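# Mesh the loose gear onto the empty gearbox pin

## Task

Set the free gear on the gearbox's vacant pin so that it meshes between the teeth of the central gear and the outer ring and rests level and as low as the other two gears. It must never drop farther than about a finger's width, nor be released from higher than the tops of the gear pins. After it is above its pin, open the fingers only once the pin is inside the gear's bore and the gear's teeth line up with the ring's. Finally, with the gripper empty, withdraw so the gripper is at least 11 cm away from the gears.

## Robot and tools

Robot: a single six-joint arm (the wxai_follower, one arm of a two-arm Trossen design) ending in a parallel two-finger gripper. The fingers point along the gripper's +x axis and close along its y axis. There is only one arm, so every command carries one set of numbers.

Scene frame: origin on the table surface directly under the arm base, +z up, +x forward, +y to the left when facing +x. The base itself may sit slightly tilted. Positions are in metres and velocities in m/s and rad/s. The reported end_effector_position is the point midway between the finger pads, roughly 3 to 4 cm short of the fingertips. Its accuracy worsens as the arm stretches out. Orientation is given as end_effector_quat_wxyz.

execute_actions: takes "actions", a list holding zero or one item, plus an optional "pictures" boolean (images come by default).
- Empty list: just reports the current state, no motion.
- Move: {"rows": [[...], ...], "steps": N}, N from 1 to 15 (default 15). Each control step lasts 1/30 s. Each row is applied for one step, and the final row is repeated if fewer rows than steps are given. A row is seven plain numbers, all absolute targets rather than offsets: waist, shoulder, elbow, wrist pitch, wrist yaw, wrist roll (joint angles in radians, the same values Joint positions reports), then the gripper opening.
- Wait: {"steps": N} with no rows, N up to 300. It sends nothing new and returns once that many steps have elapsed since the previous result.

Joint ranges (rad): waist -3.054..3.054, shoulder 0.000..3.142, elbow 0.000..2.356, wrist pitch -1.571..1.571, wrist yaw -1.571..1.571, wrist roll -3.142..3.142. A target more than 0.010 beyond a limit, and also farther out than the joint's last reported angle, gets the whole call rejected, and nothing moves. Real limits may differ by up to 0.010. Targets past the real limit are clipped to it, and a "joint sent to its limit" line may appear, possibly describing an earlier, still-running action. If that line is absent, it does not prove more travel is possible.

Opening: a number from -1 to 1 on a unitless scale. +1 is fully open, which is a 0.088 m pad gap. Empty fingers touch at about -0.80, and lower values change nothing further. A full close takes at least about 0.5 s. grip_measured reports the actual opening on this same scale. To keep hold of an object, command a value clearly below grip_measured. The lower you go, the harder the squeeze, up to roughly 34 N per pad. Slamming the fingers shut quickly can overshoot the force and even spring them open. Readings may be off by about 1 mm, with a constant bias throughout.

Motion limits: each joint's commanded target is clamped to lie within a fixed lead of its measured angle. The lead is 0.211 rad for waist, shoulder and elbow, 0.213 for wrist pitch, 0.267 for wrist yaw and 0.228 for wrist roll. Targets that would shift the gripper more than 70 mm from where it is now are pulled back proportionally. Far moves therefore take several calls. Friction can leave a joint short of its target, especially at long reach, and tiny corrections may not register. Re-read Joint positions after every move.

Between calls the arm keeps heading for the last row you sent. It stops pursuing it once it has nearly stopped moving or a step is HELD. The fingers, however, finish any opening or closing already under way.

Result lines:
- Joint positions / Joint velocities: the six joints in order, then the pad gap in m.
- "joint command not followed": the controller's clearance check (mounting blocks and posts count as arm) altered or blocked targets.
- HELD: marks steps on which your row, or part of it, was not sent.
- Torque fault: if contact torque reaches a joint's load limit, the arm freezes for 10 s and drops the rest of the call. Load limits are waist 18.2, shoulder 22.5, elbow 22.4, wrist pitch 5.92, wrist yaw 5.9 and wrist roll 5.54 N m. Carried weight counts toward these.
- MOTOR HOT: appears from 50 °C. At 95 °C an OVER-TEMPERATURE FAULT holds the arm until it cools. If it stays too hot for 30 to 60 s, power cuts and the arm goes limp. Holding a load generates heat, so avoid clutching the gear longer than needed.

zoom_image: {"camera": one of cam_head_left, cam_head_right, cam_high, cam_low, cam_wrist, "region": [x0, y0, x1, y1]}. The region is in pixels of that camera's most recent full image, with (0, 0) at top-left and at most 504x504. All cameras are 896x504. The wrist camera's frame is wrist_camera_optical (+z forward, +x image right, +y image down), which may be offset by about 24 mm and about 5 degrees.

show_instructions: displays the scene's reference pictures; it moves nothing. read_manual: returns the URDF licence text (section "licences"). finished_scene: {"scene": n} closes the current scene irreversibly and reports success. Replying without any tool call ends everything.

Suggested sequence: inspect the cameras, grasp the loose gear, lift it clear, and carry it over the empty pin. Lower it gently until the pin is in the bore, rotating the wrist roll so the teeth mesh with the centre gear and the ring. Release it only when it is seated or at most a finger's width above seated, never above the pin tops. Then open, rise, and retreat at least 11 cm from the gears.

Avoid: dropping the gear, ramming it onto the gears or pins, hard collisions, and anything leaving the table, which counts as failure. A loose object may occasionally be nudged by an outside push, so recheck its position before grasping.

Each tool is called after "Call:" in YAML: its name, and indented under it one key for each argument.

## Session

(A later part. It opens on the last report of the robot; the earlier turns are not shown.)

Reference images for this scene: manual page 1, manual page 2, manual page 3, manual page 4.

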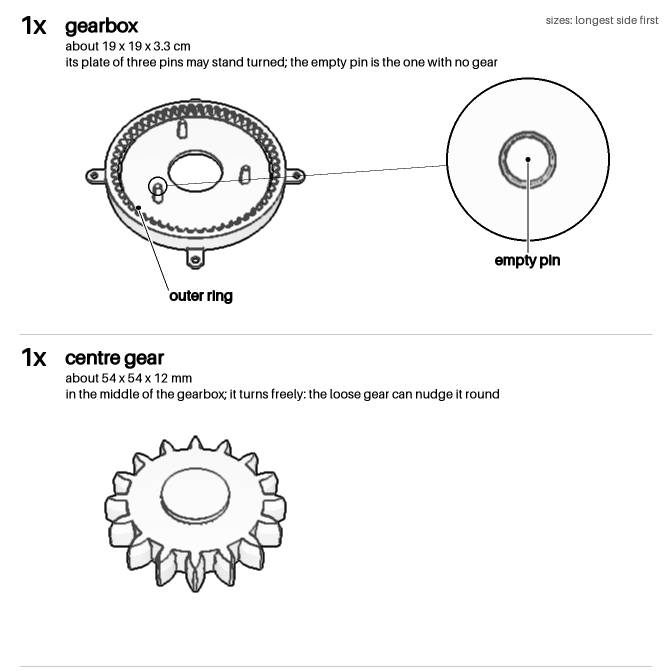

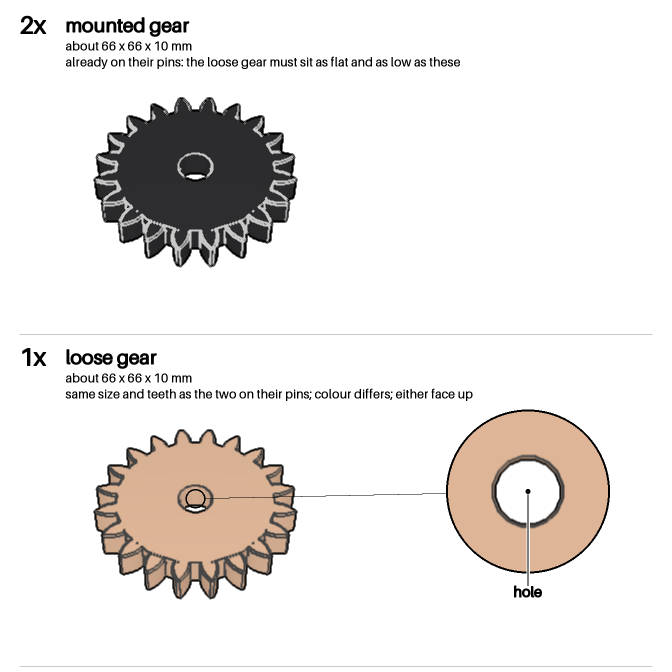

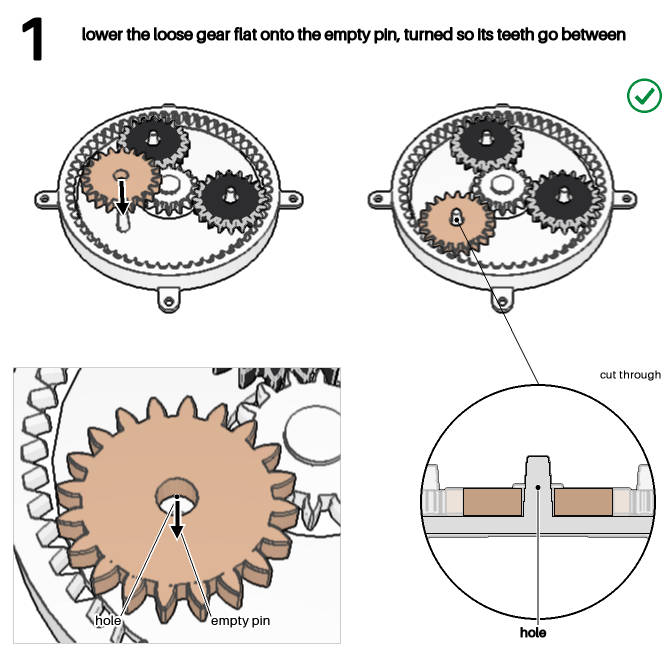

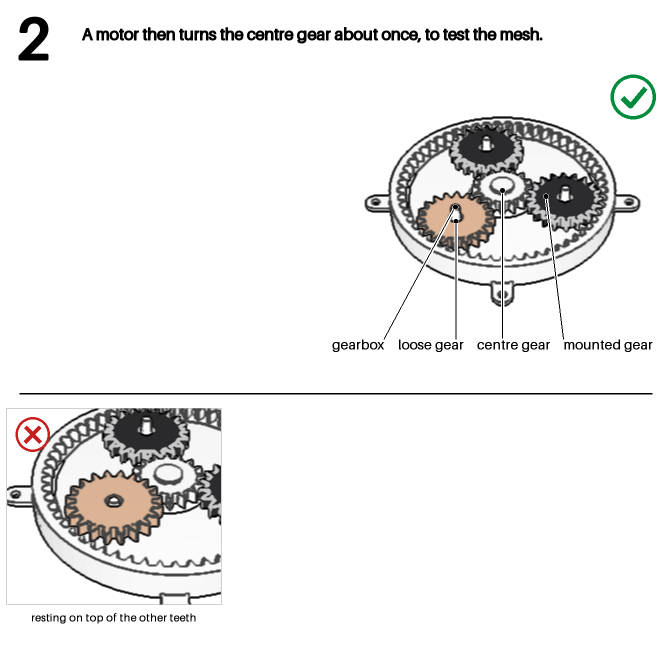

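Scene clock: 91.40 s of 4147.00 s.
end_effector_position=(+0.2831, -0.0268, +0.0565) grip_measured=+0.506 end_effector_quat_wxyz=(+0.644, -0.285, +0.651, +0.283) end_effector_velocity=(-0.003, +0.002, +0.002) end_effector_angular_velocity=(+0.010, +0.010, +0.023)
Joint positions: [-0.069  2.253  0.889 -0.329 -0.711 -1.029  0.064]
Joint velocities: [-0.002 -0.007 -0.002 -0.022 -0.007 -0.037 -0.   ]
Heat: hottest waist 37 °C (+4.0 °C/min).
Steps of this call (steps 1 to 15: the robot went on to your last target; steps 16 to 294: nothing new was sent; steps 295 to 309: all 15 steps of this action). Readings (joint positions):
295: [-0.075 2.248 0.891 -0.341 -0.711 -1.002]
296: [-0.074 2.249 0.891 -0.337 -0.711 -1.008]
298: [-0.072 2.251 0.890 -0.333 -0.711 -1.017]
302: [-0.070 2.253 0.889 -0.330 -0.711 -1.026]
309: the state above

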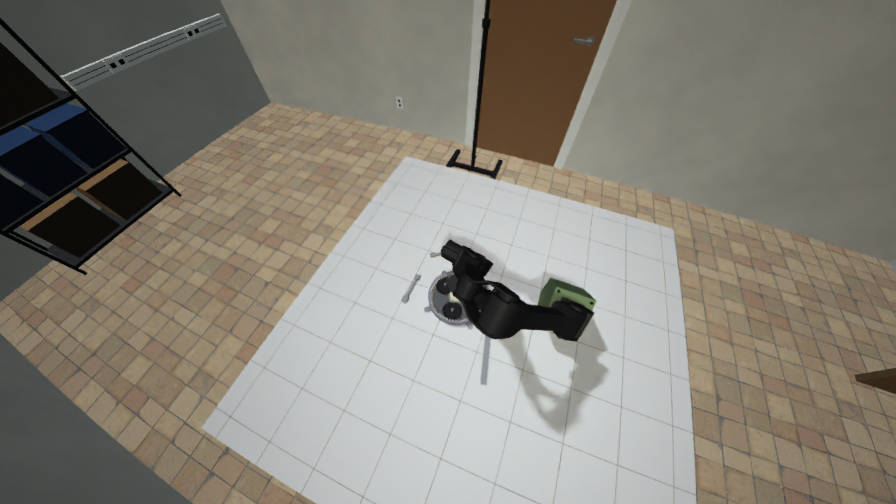

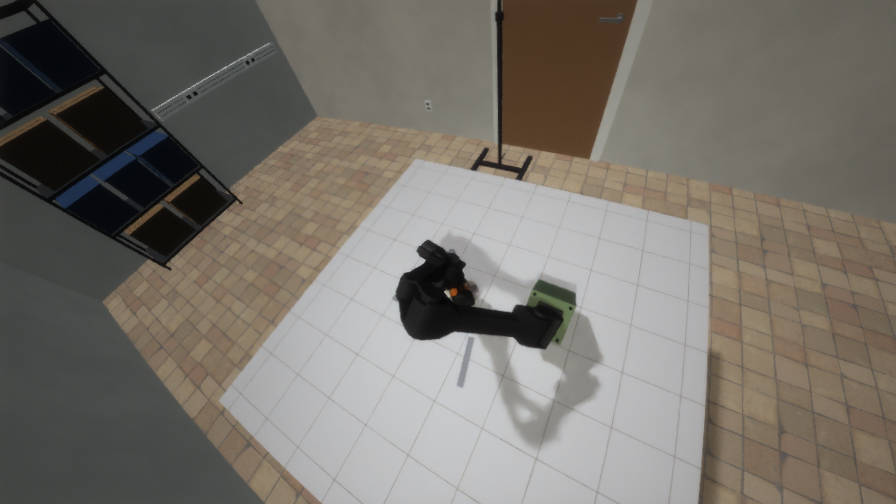

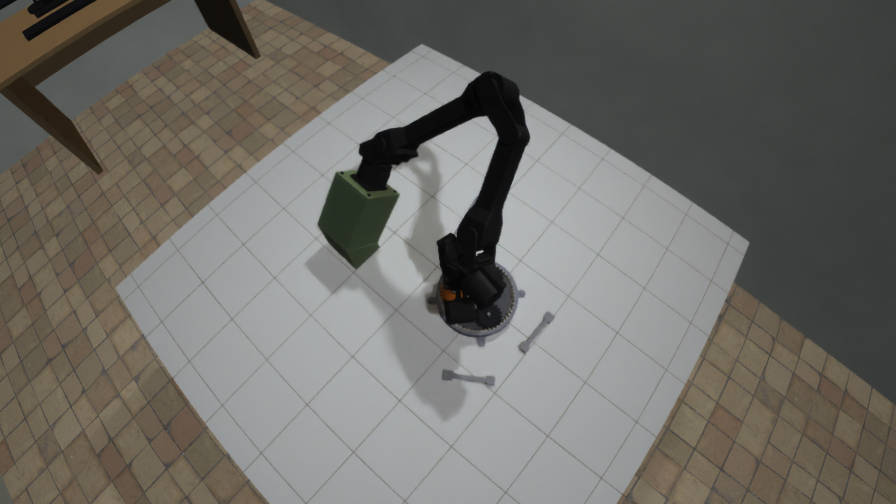

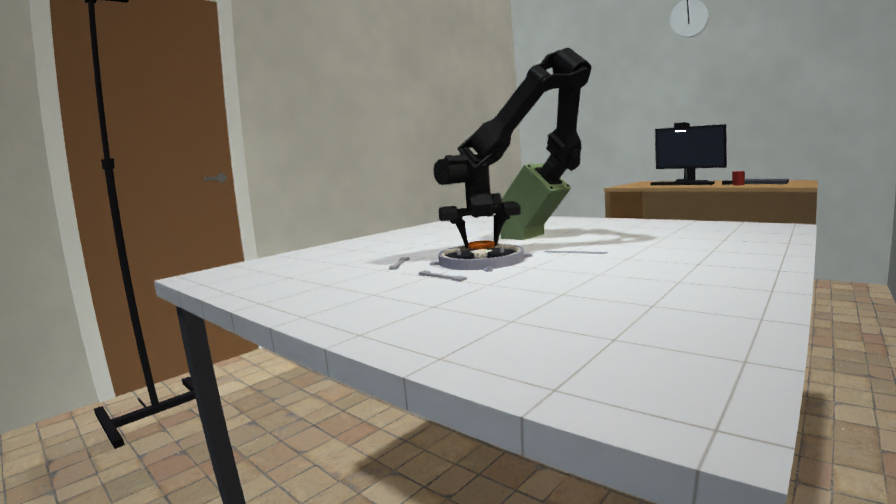

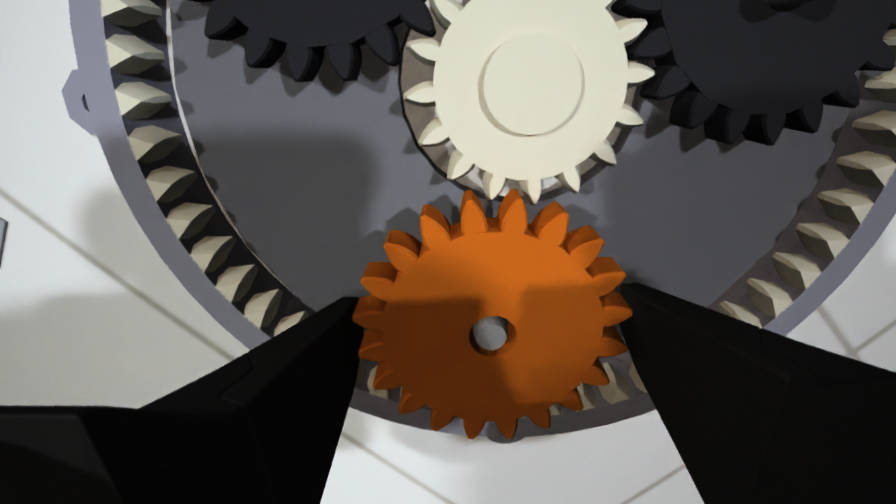

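Call:
show_instructions:

Call:
execute_actions:
  actions:
    - {"rows":[[-0.056,2.274,0.877,-0.296,-0.714,-1.018,0.2]],"steps":15}

Reference images for this scene: manual page 1, manual page 2, manual page 3, manual page 4.

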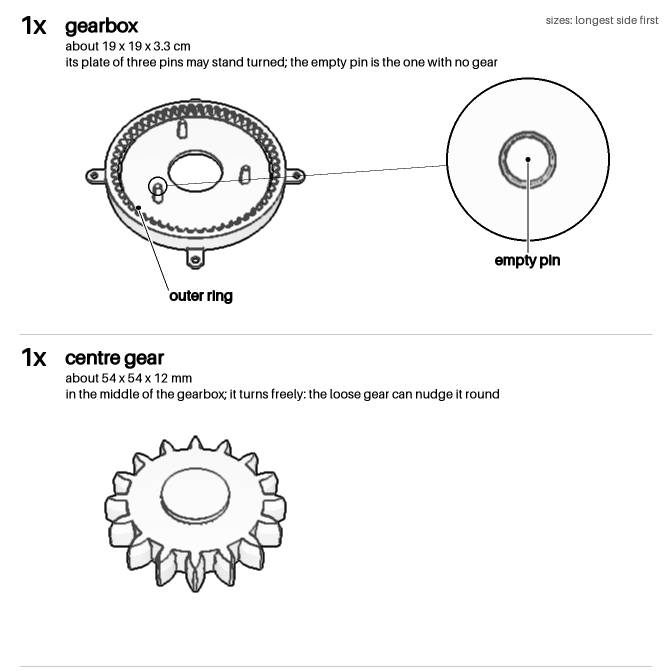

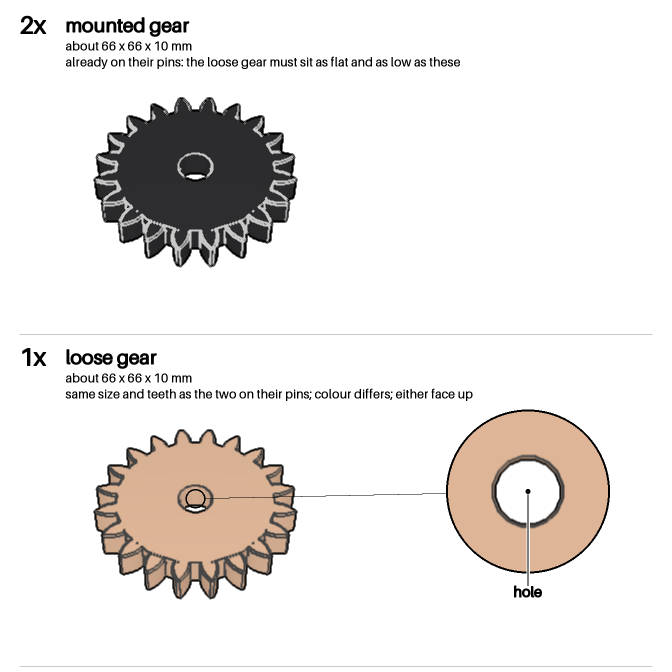

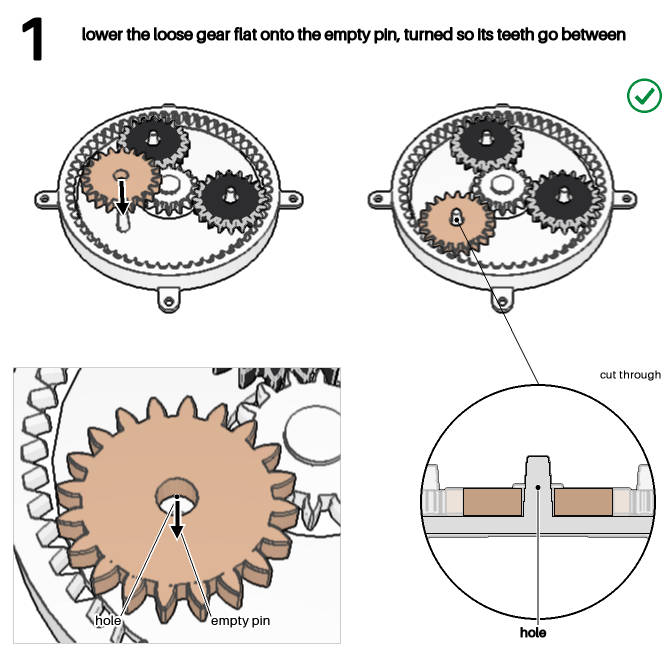

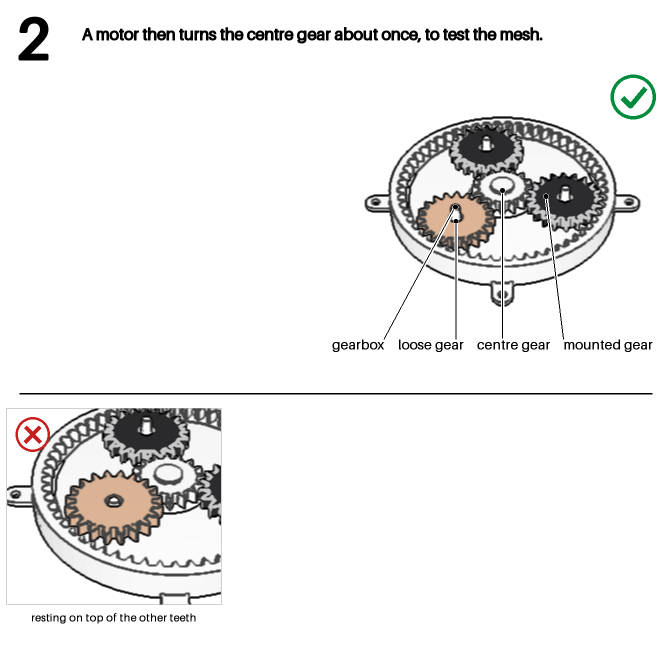

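Scene clock: 93.80 s of 4147.00 s.
end_effector_position=(+0.2827, -0.0260, +0.0510) grip_measured=+0.506 end_effector_quat_wxyz=(+0.644, -0.287, +0.649, +0.287) end_effector_velocity=(-0.002, -0.002, -0.001) end_effector_angular_velocity=(-0.007, +0.002, -0.011)
Joint positions: [-0.056  2.264  0.882 -0.298 -0.717 -1.021  0.064]
Joint velocities: [-0.002  0.002 -0.007  0.007  0.007  0.007 -0.001]
Heat: hottest waist 37 °C (+4.1 °C/min).
Steps of this call (steps 1 to 15: the robot went on to your last target; steps 16 to 57: nothing new was sent; steps 58 to 72: all 15 steps of this action). Readings (joint positions):
58: [-0.068 2.255 0.888 -0.323 -0.712 -1.029]
59: [-0.066 2.256 0.887 -0.316 -0.713 -1.029]
61: [-0.061 2.260 0.885 -0.308 -0.716 -1.026]
65: [-0.057 2.264 0.883 -0.300 -0.717 -1.023]
72: the state above

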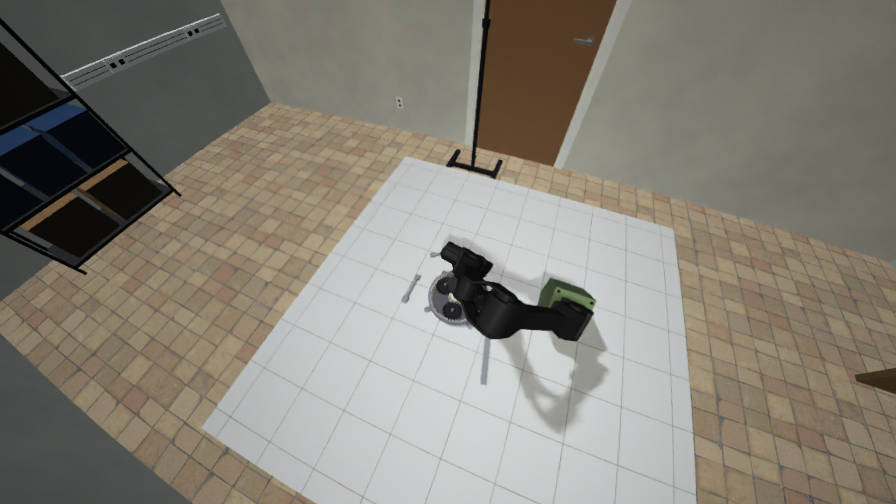

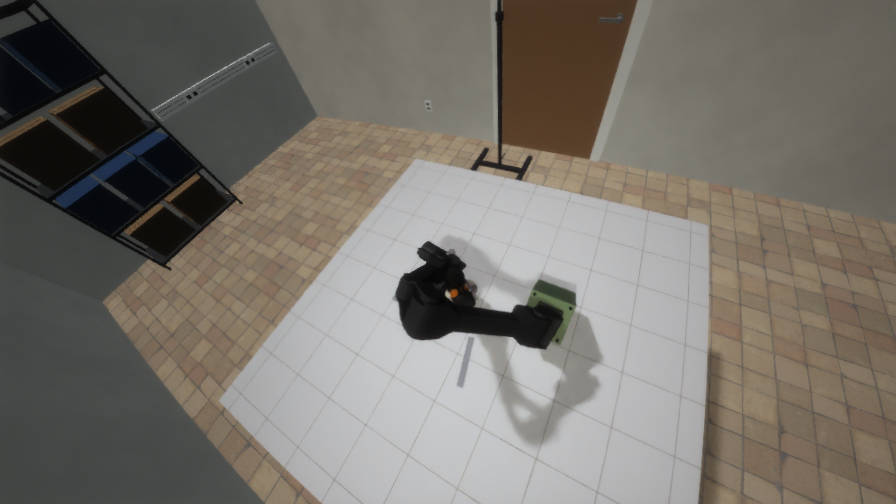

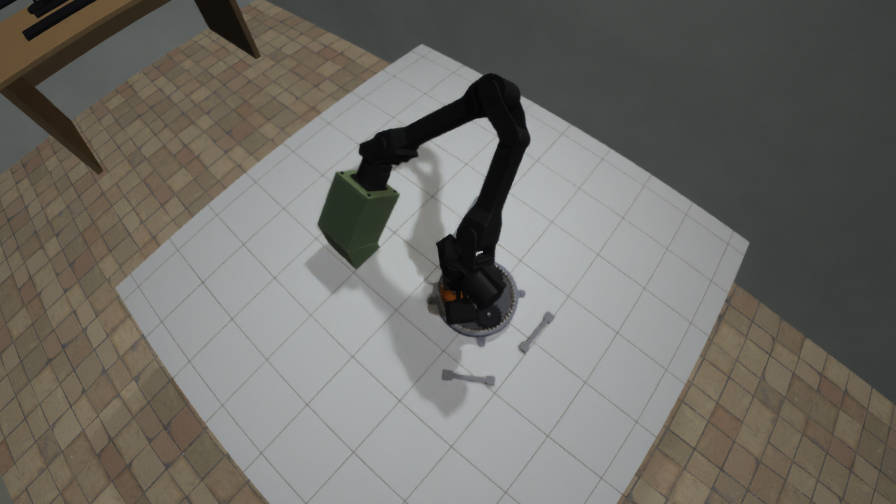

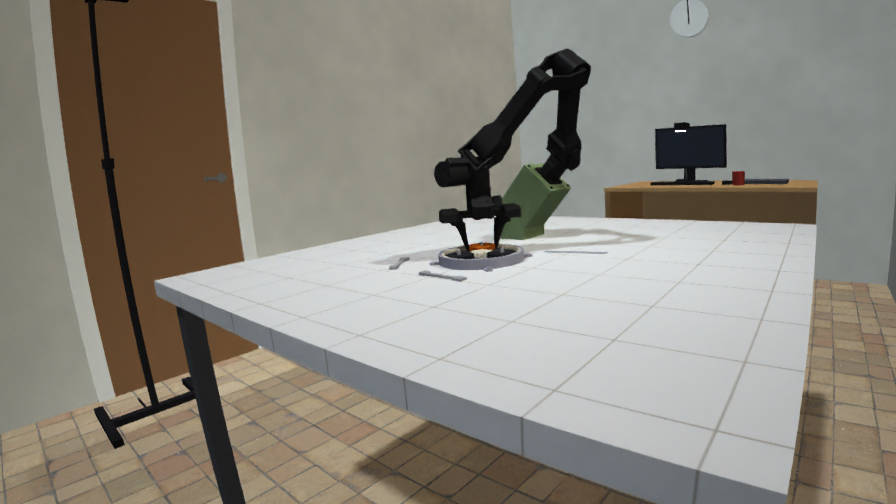

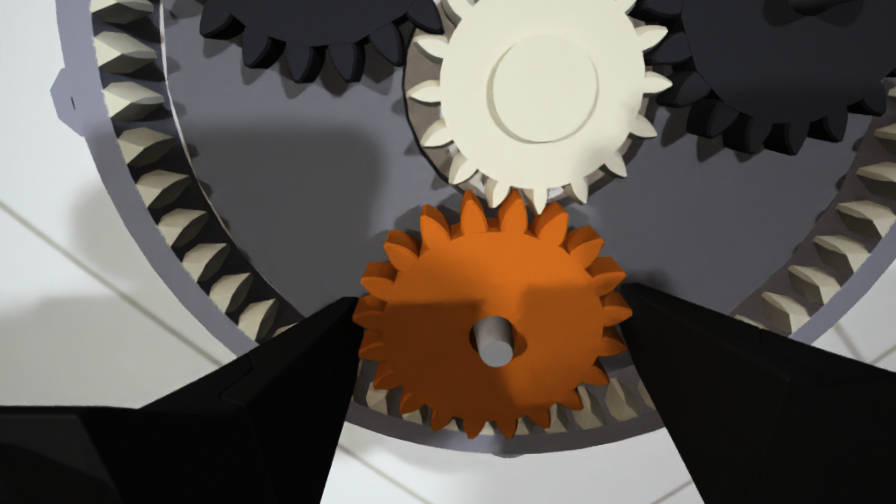

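Call:
execute_actions:
  actions:
    - {"rows":[[-0.047,2.284,0.872,-0.272,-0.714,-1.008,0.2]],"steps":15}

Scene clock: 96.27 s of 4147.00 s.
end_effector_position=(+0.2823, -0.0259, +0.0467) grip_measured=+0.506 end_effector_quat_wxyz=(+0.644, -0.288, +0.648, +0.288) end_effector_velocity=(-0.003, -0.003, +0.001) end_effector_angular_velocity=(-0.006, +0.005, -0.006)
Joint positions: [-0.047  2.274  0.877 -0.274 -0.719 -1.01   0.064]
Joint velocities: [-0.007  0.002 -0.002 -0.007  0.007 -0.007  0.001]
Heat: hottest waist 37 °C (+3.0 °C/min).
Steps of this call (steps 1 to 15: the robot went on to your last target; steps 16 to 59: nothing new was sent; steps 60 to 74: all 15 steps of this action). Readings (joint positions):
60: [-0.055 2.266 0.881 -0.294 -0.718 -1.019]
61: [-0.054 2.267 0.880 -0.289 -0.719 -1.018]
63: [-0.050 2.271 0.879 -0.282 -0.719 -1.015]
67: [-0.048 2.274 0.878 -0.276 -0.719 -1.011]
74: the state above

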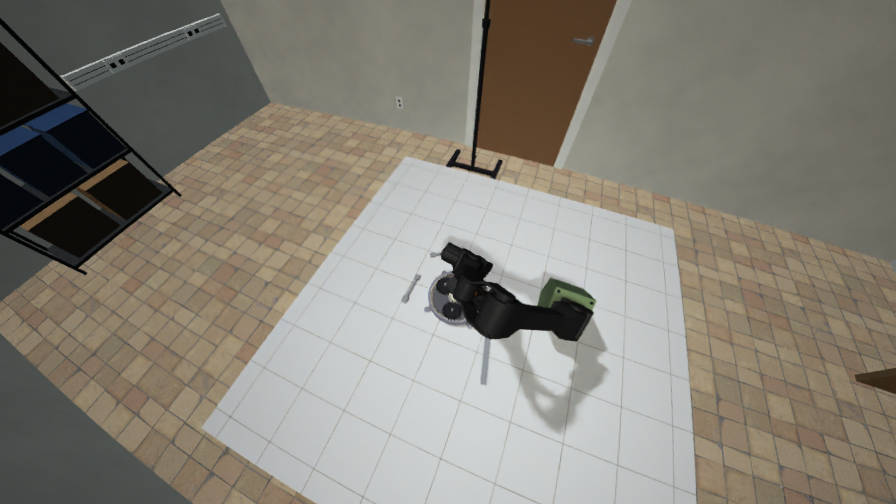

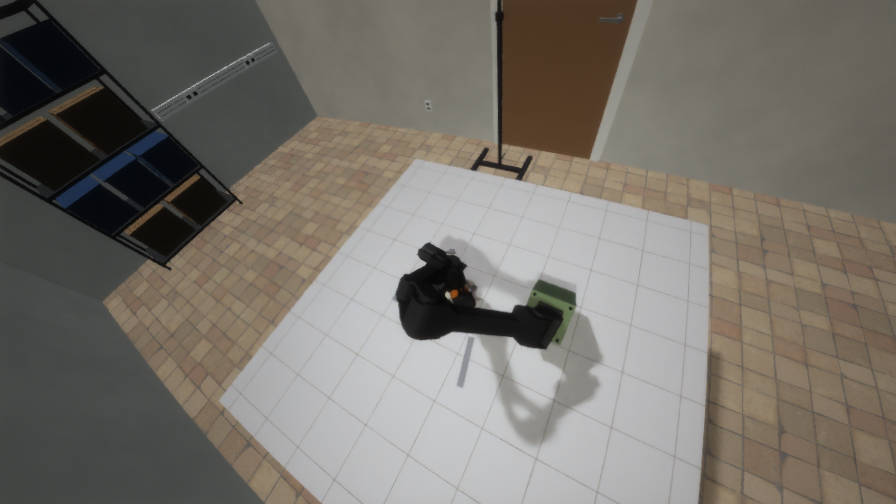

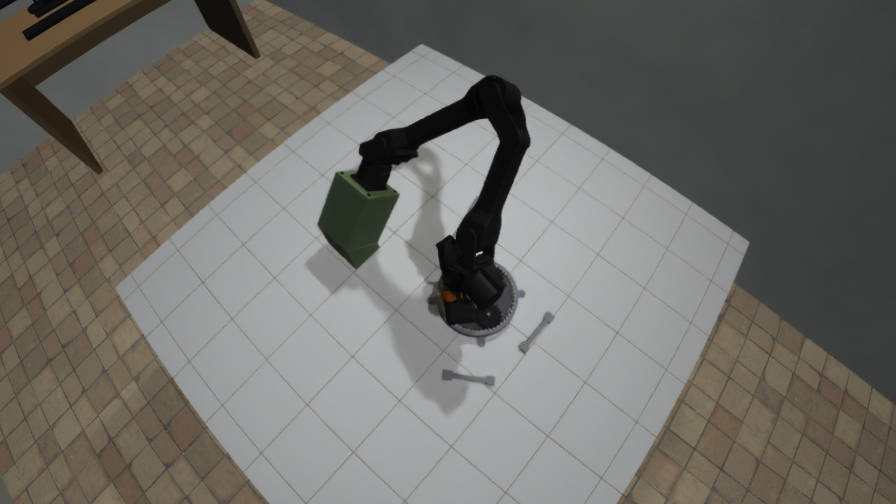

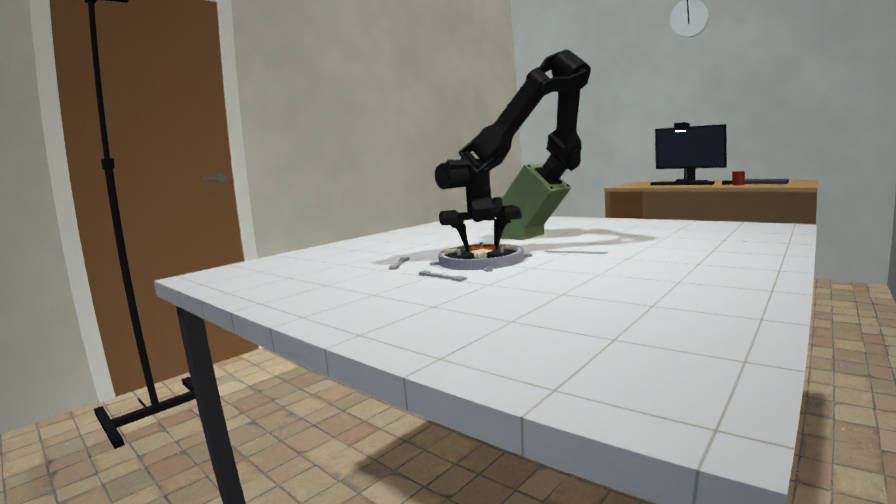

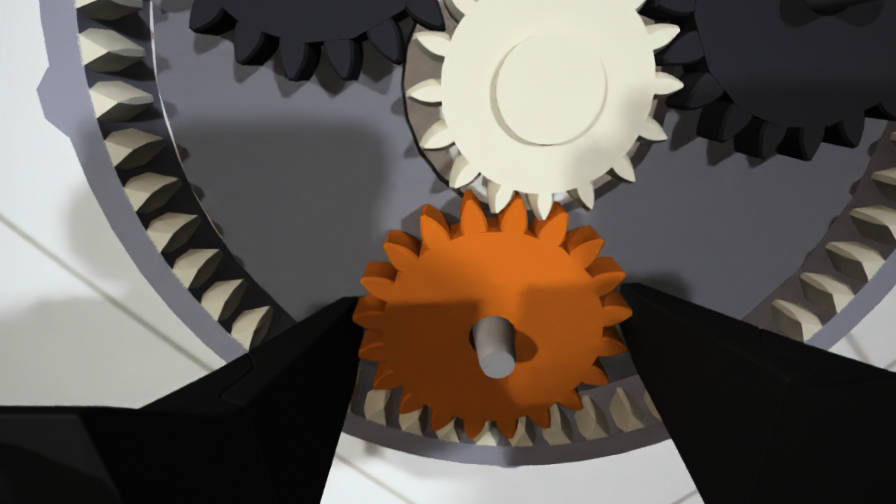

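Meshed. Release gently.

Call:
execute_actions:
  actions:
    - {"rows":[[-0.044,2.287,0.871,-0.265,-0.714,-1.005,0.2],[-0.044,2.287,0.871,-0.265,-0.714,-1.005,0.2],[-0.044,2.287,0.871,-0.265,-0.714,-1.005,0.2],[-0.044,2.287,0.871,-0.265,-0.714,-1.005,0.2],[-0.044,2.287,0.871,-0.265,-0.714,-1.005,0.2],[-0.044,2.287,0.871,-0.265,-0.714,-1.005,0.45],[-0.044,2.287,0.871,-0.265,-0.714,-1.005,0.52],[-0.044,2.287,0.871,-0.265,-0.714,-1.005,0.57],[-0.044,2.287,0.871,-0.265,-0.714,-1.005,0.62],[-0.044,2.287,0.871,-0.265,-0.714,-1.005,0.68]],"steps":15}

Call:
execute_actions:
  actions:
    - {"rows":[[-0.057,2.262,0.878,-0.296,-0.714,-1.021,0.68],[-0.057,2.262,0.878,-0.296,-0.714,-1.021,0.68],[-0.057,2.262,0.878,-0.296,-0.714,-1.021,0.68],[-0.07,2.25,0.885,-0.327,-0.714,-1.037,0.68],[-0.07,2.25,0.885,-0.327,-0.714,-1.037,0.68],[-0.083,2.238,0.892,-0.358,-0.714,-1.053,0.68],[-0.083,2.238,0.892,-0.358,-0.714,-1.053,0.68],[-0.096,2.226,0.899,-0.389,-0.714,-1.069,0.68],[-0.096,2.226,0.899,-0.389,-0.714,-1.069,0.68],[-0.109,2.214,0.906,-0.42,-0.714,-1.085,0.68],[-0.109,2.214,0.906,-0.42,-0.714,-1.085,0.68],[-0.122,2.2,0.913,-0.451,-0.714,-1.1,0.68]],"steps":15}

Scene clock: 104.20 s of 4147.00 s.
end_effector_position=(+0.2834, -0.0270, +0.0464) grip_measured=+0.638 end_effector_quat_wxyz=(+0.645, -0.291, +0.647, +0.286) end_effector_velocity=(-0.001, +0.001, +0.001) end_effector_angular_velocity=(+0.008, +0.003, +0.001)
Joint positions: [-0.047  2.275  0.876 -0.263 -0.715 -1.006  0.07 ]
Joint velocities: [-0.002 -0.002 -0.002 -0.007 -0.007 -0.007  0.017]
Heat: hottest waist 37 °C (+3.0 °C/min).
Steps of this call (steps 1 to 15: the robot went on to your last target; steps 16 to 223: nothing new was sent; steps 224 to 238: all 15 steps of this action). Readings (joint positions):
224: [-0.047 2.275 0.876 -0.273 -0.719 -1.007]
225: [-0.047 2.275 0.876 -0.272 -0.719 -1.007]
227: [-0.047 2.275 0.876 -0.271 -0.719 -1.007]
231: [-0.047 2.275 0.876 -0.271 -0.719 -1.006]
238: the state above

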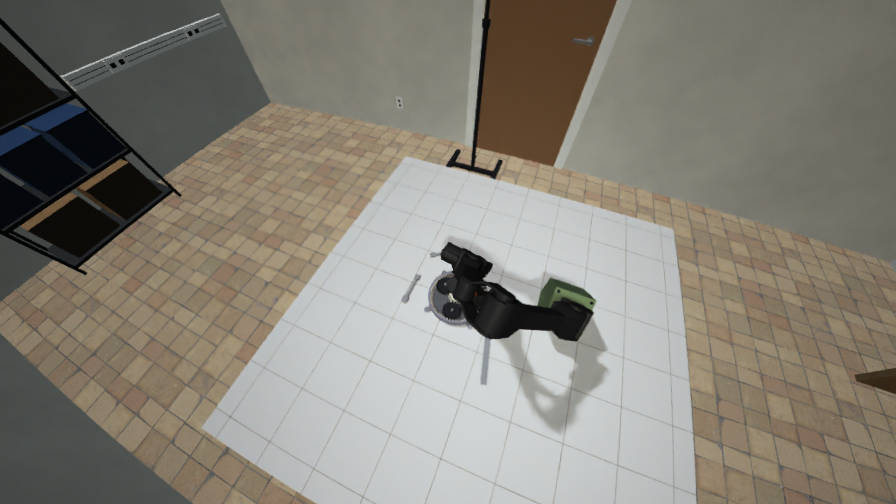

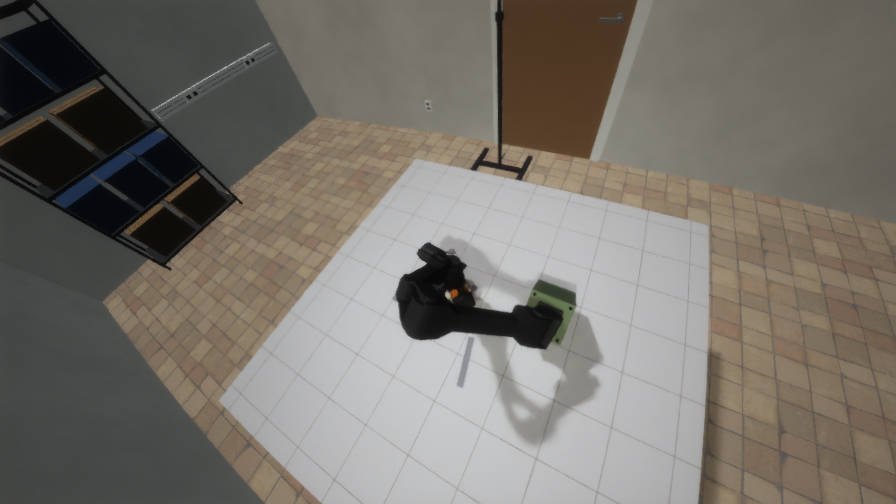

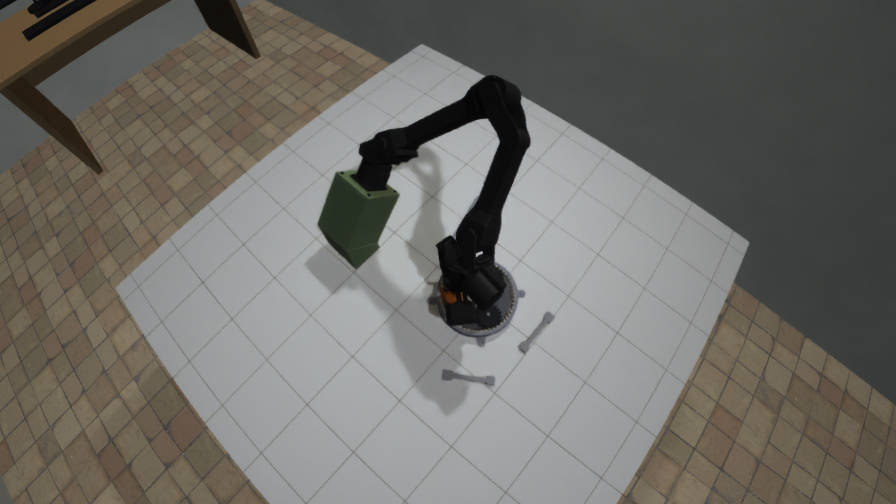

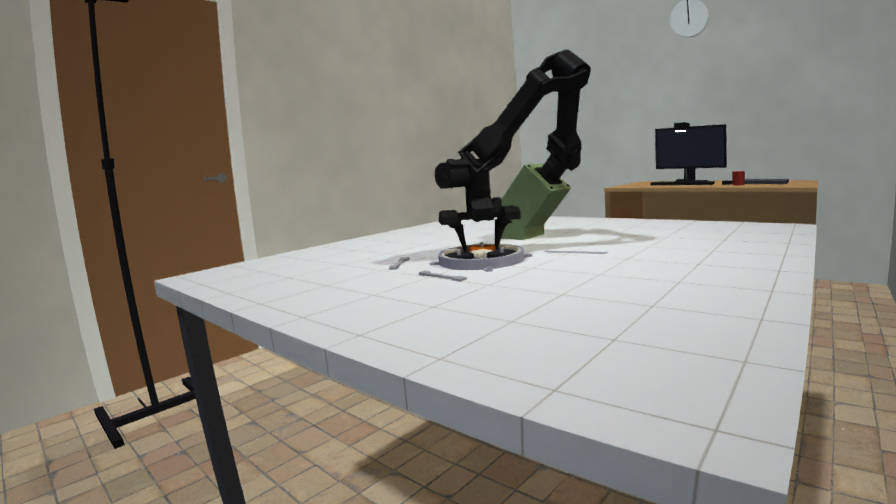

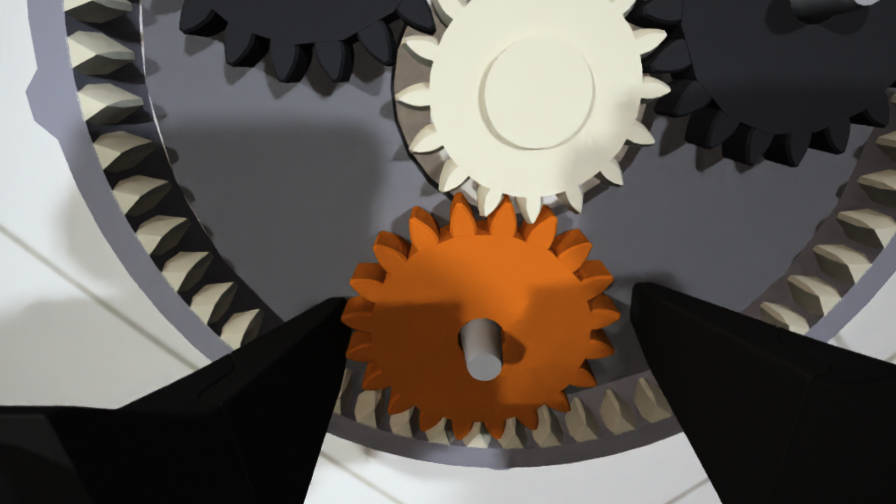

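Scene clock: 104.70 s of 4147.00 s.
end_effector_position=(+0.2797, -0.0259, +0.0726) grip_measured=+0.679 end_effector_quat_wxyz=(+0.644, -0.276, +0.654, +0.286) end_effector_velocity=(+0.013, +0.003, +0.051) end_effector_angular_velocity=(+0.013, -0.052, -0.008)
Joint positions: [-0.11   2.22   0.902 -0.427 -0.716 -1.085  0.072]
Joint velocities: [-0.11  -0.115  0.051 -0.198 -0.007 -0.095  0.   ]
Heat: hottest waist 37 °C (+3.0 °C/min).
Steps of this call (steps 1 to 15: all 15 steps of this action). Readings (joint positions):
1: [-0.047 2.275 0.876 -0.266 -0.715 -1.006]
2: [-0.048 2.275 0.876 -0.275 -0.715 -1.008]
4: [-0.050 2.275 0.876 -0.288 -0.716 -1.015]
8: [-0.068 2.261 0.880 -0.338 -0.717 -1.039]
15: the state above

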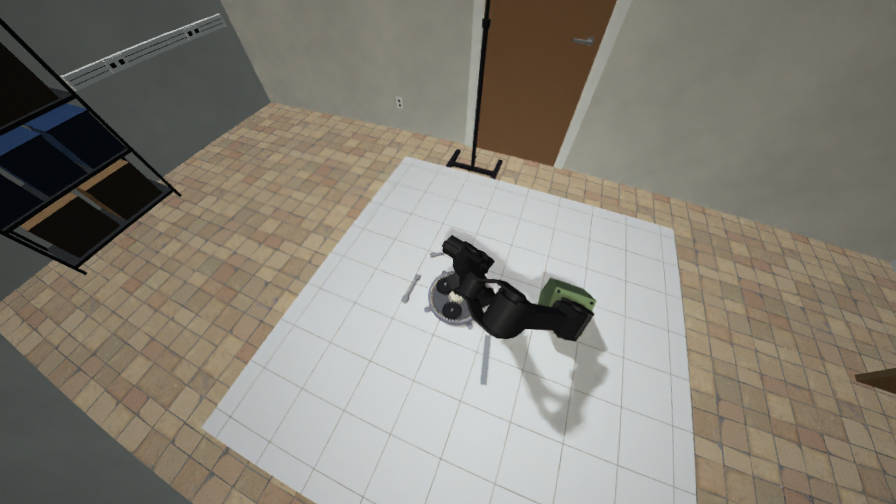

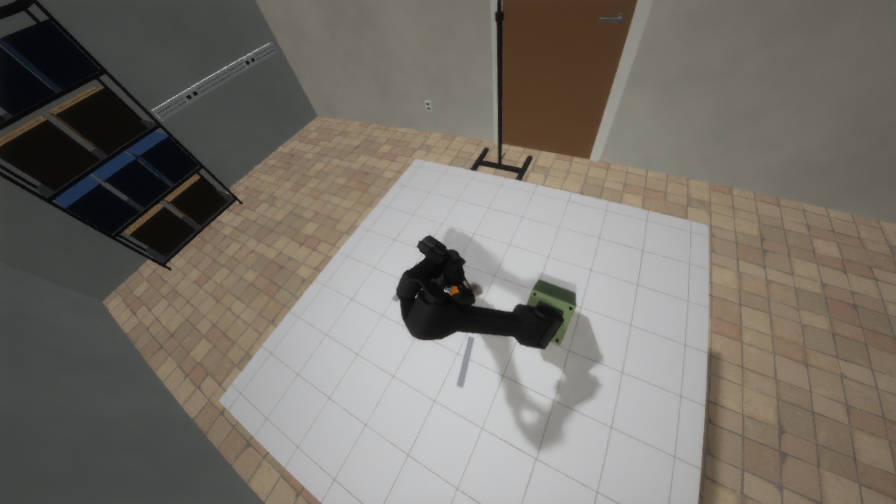

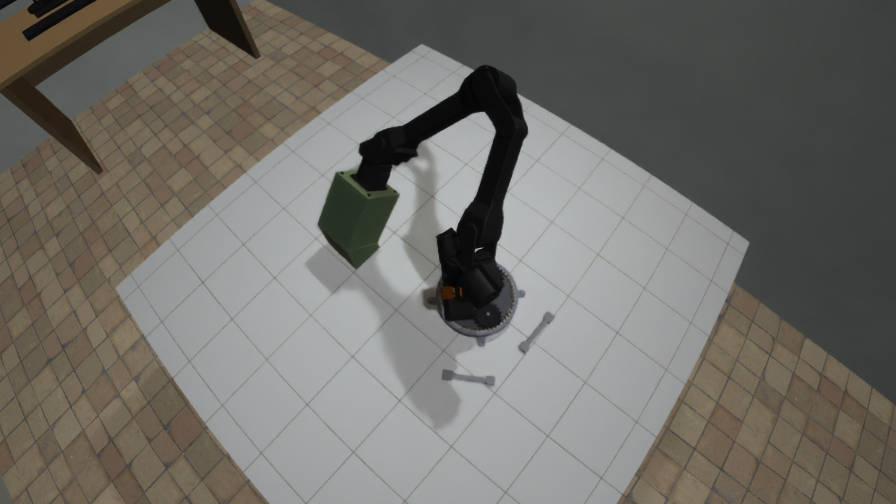

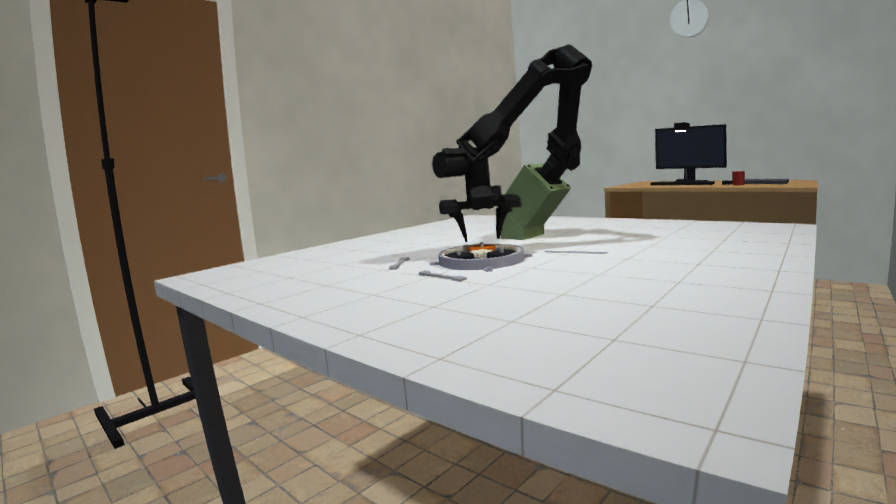

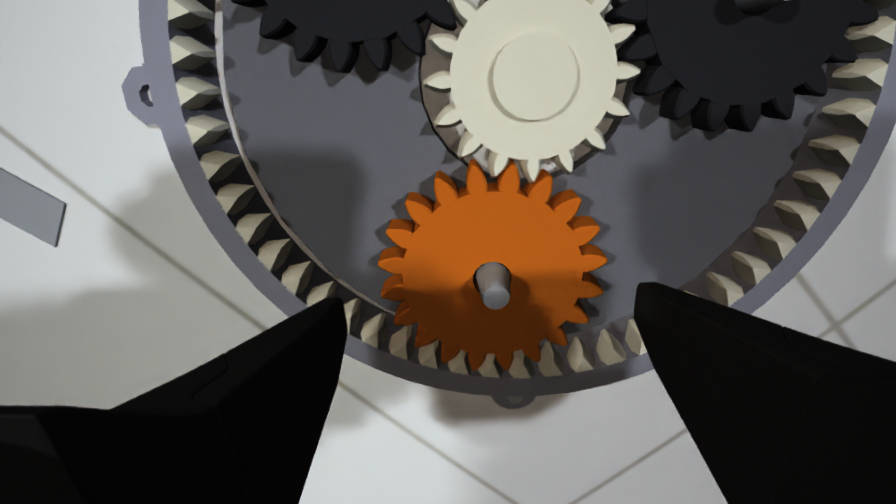

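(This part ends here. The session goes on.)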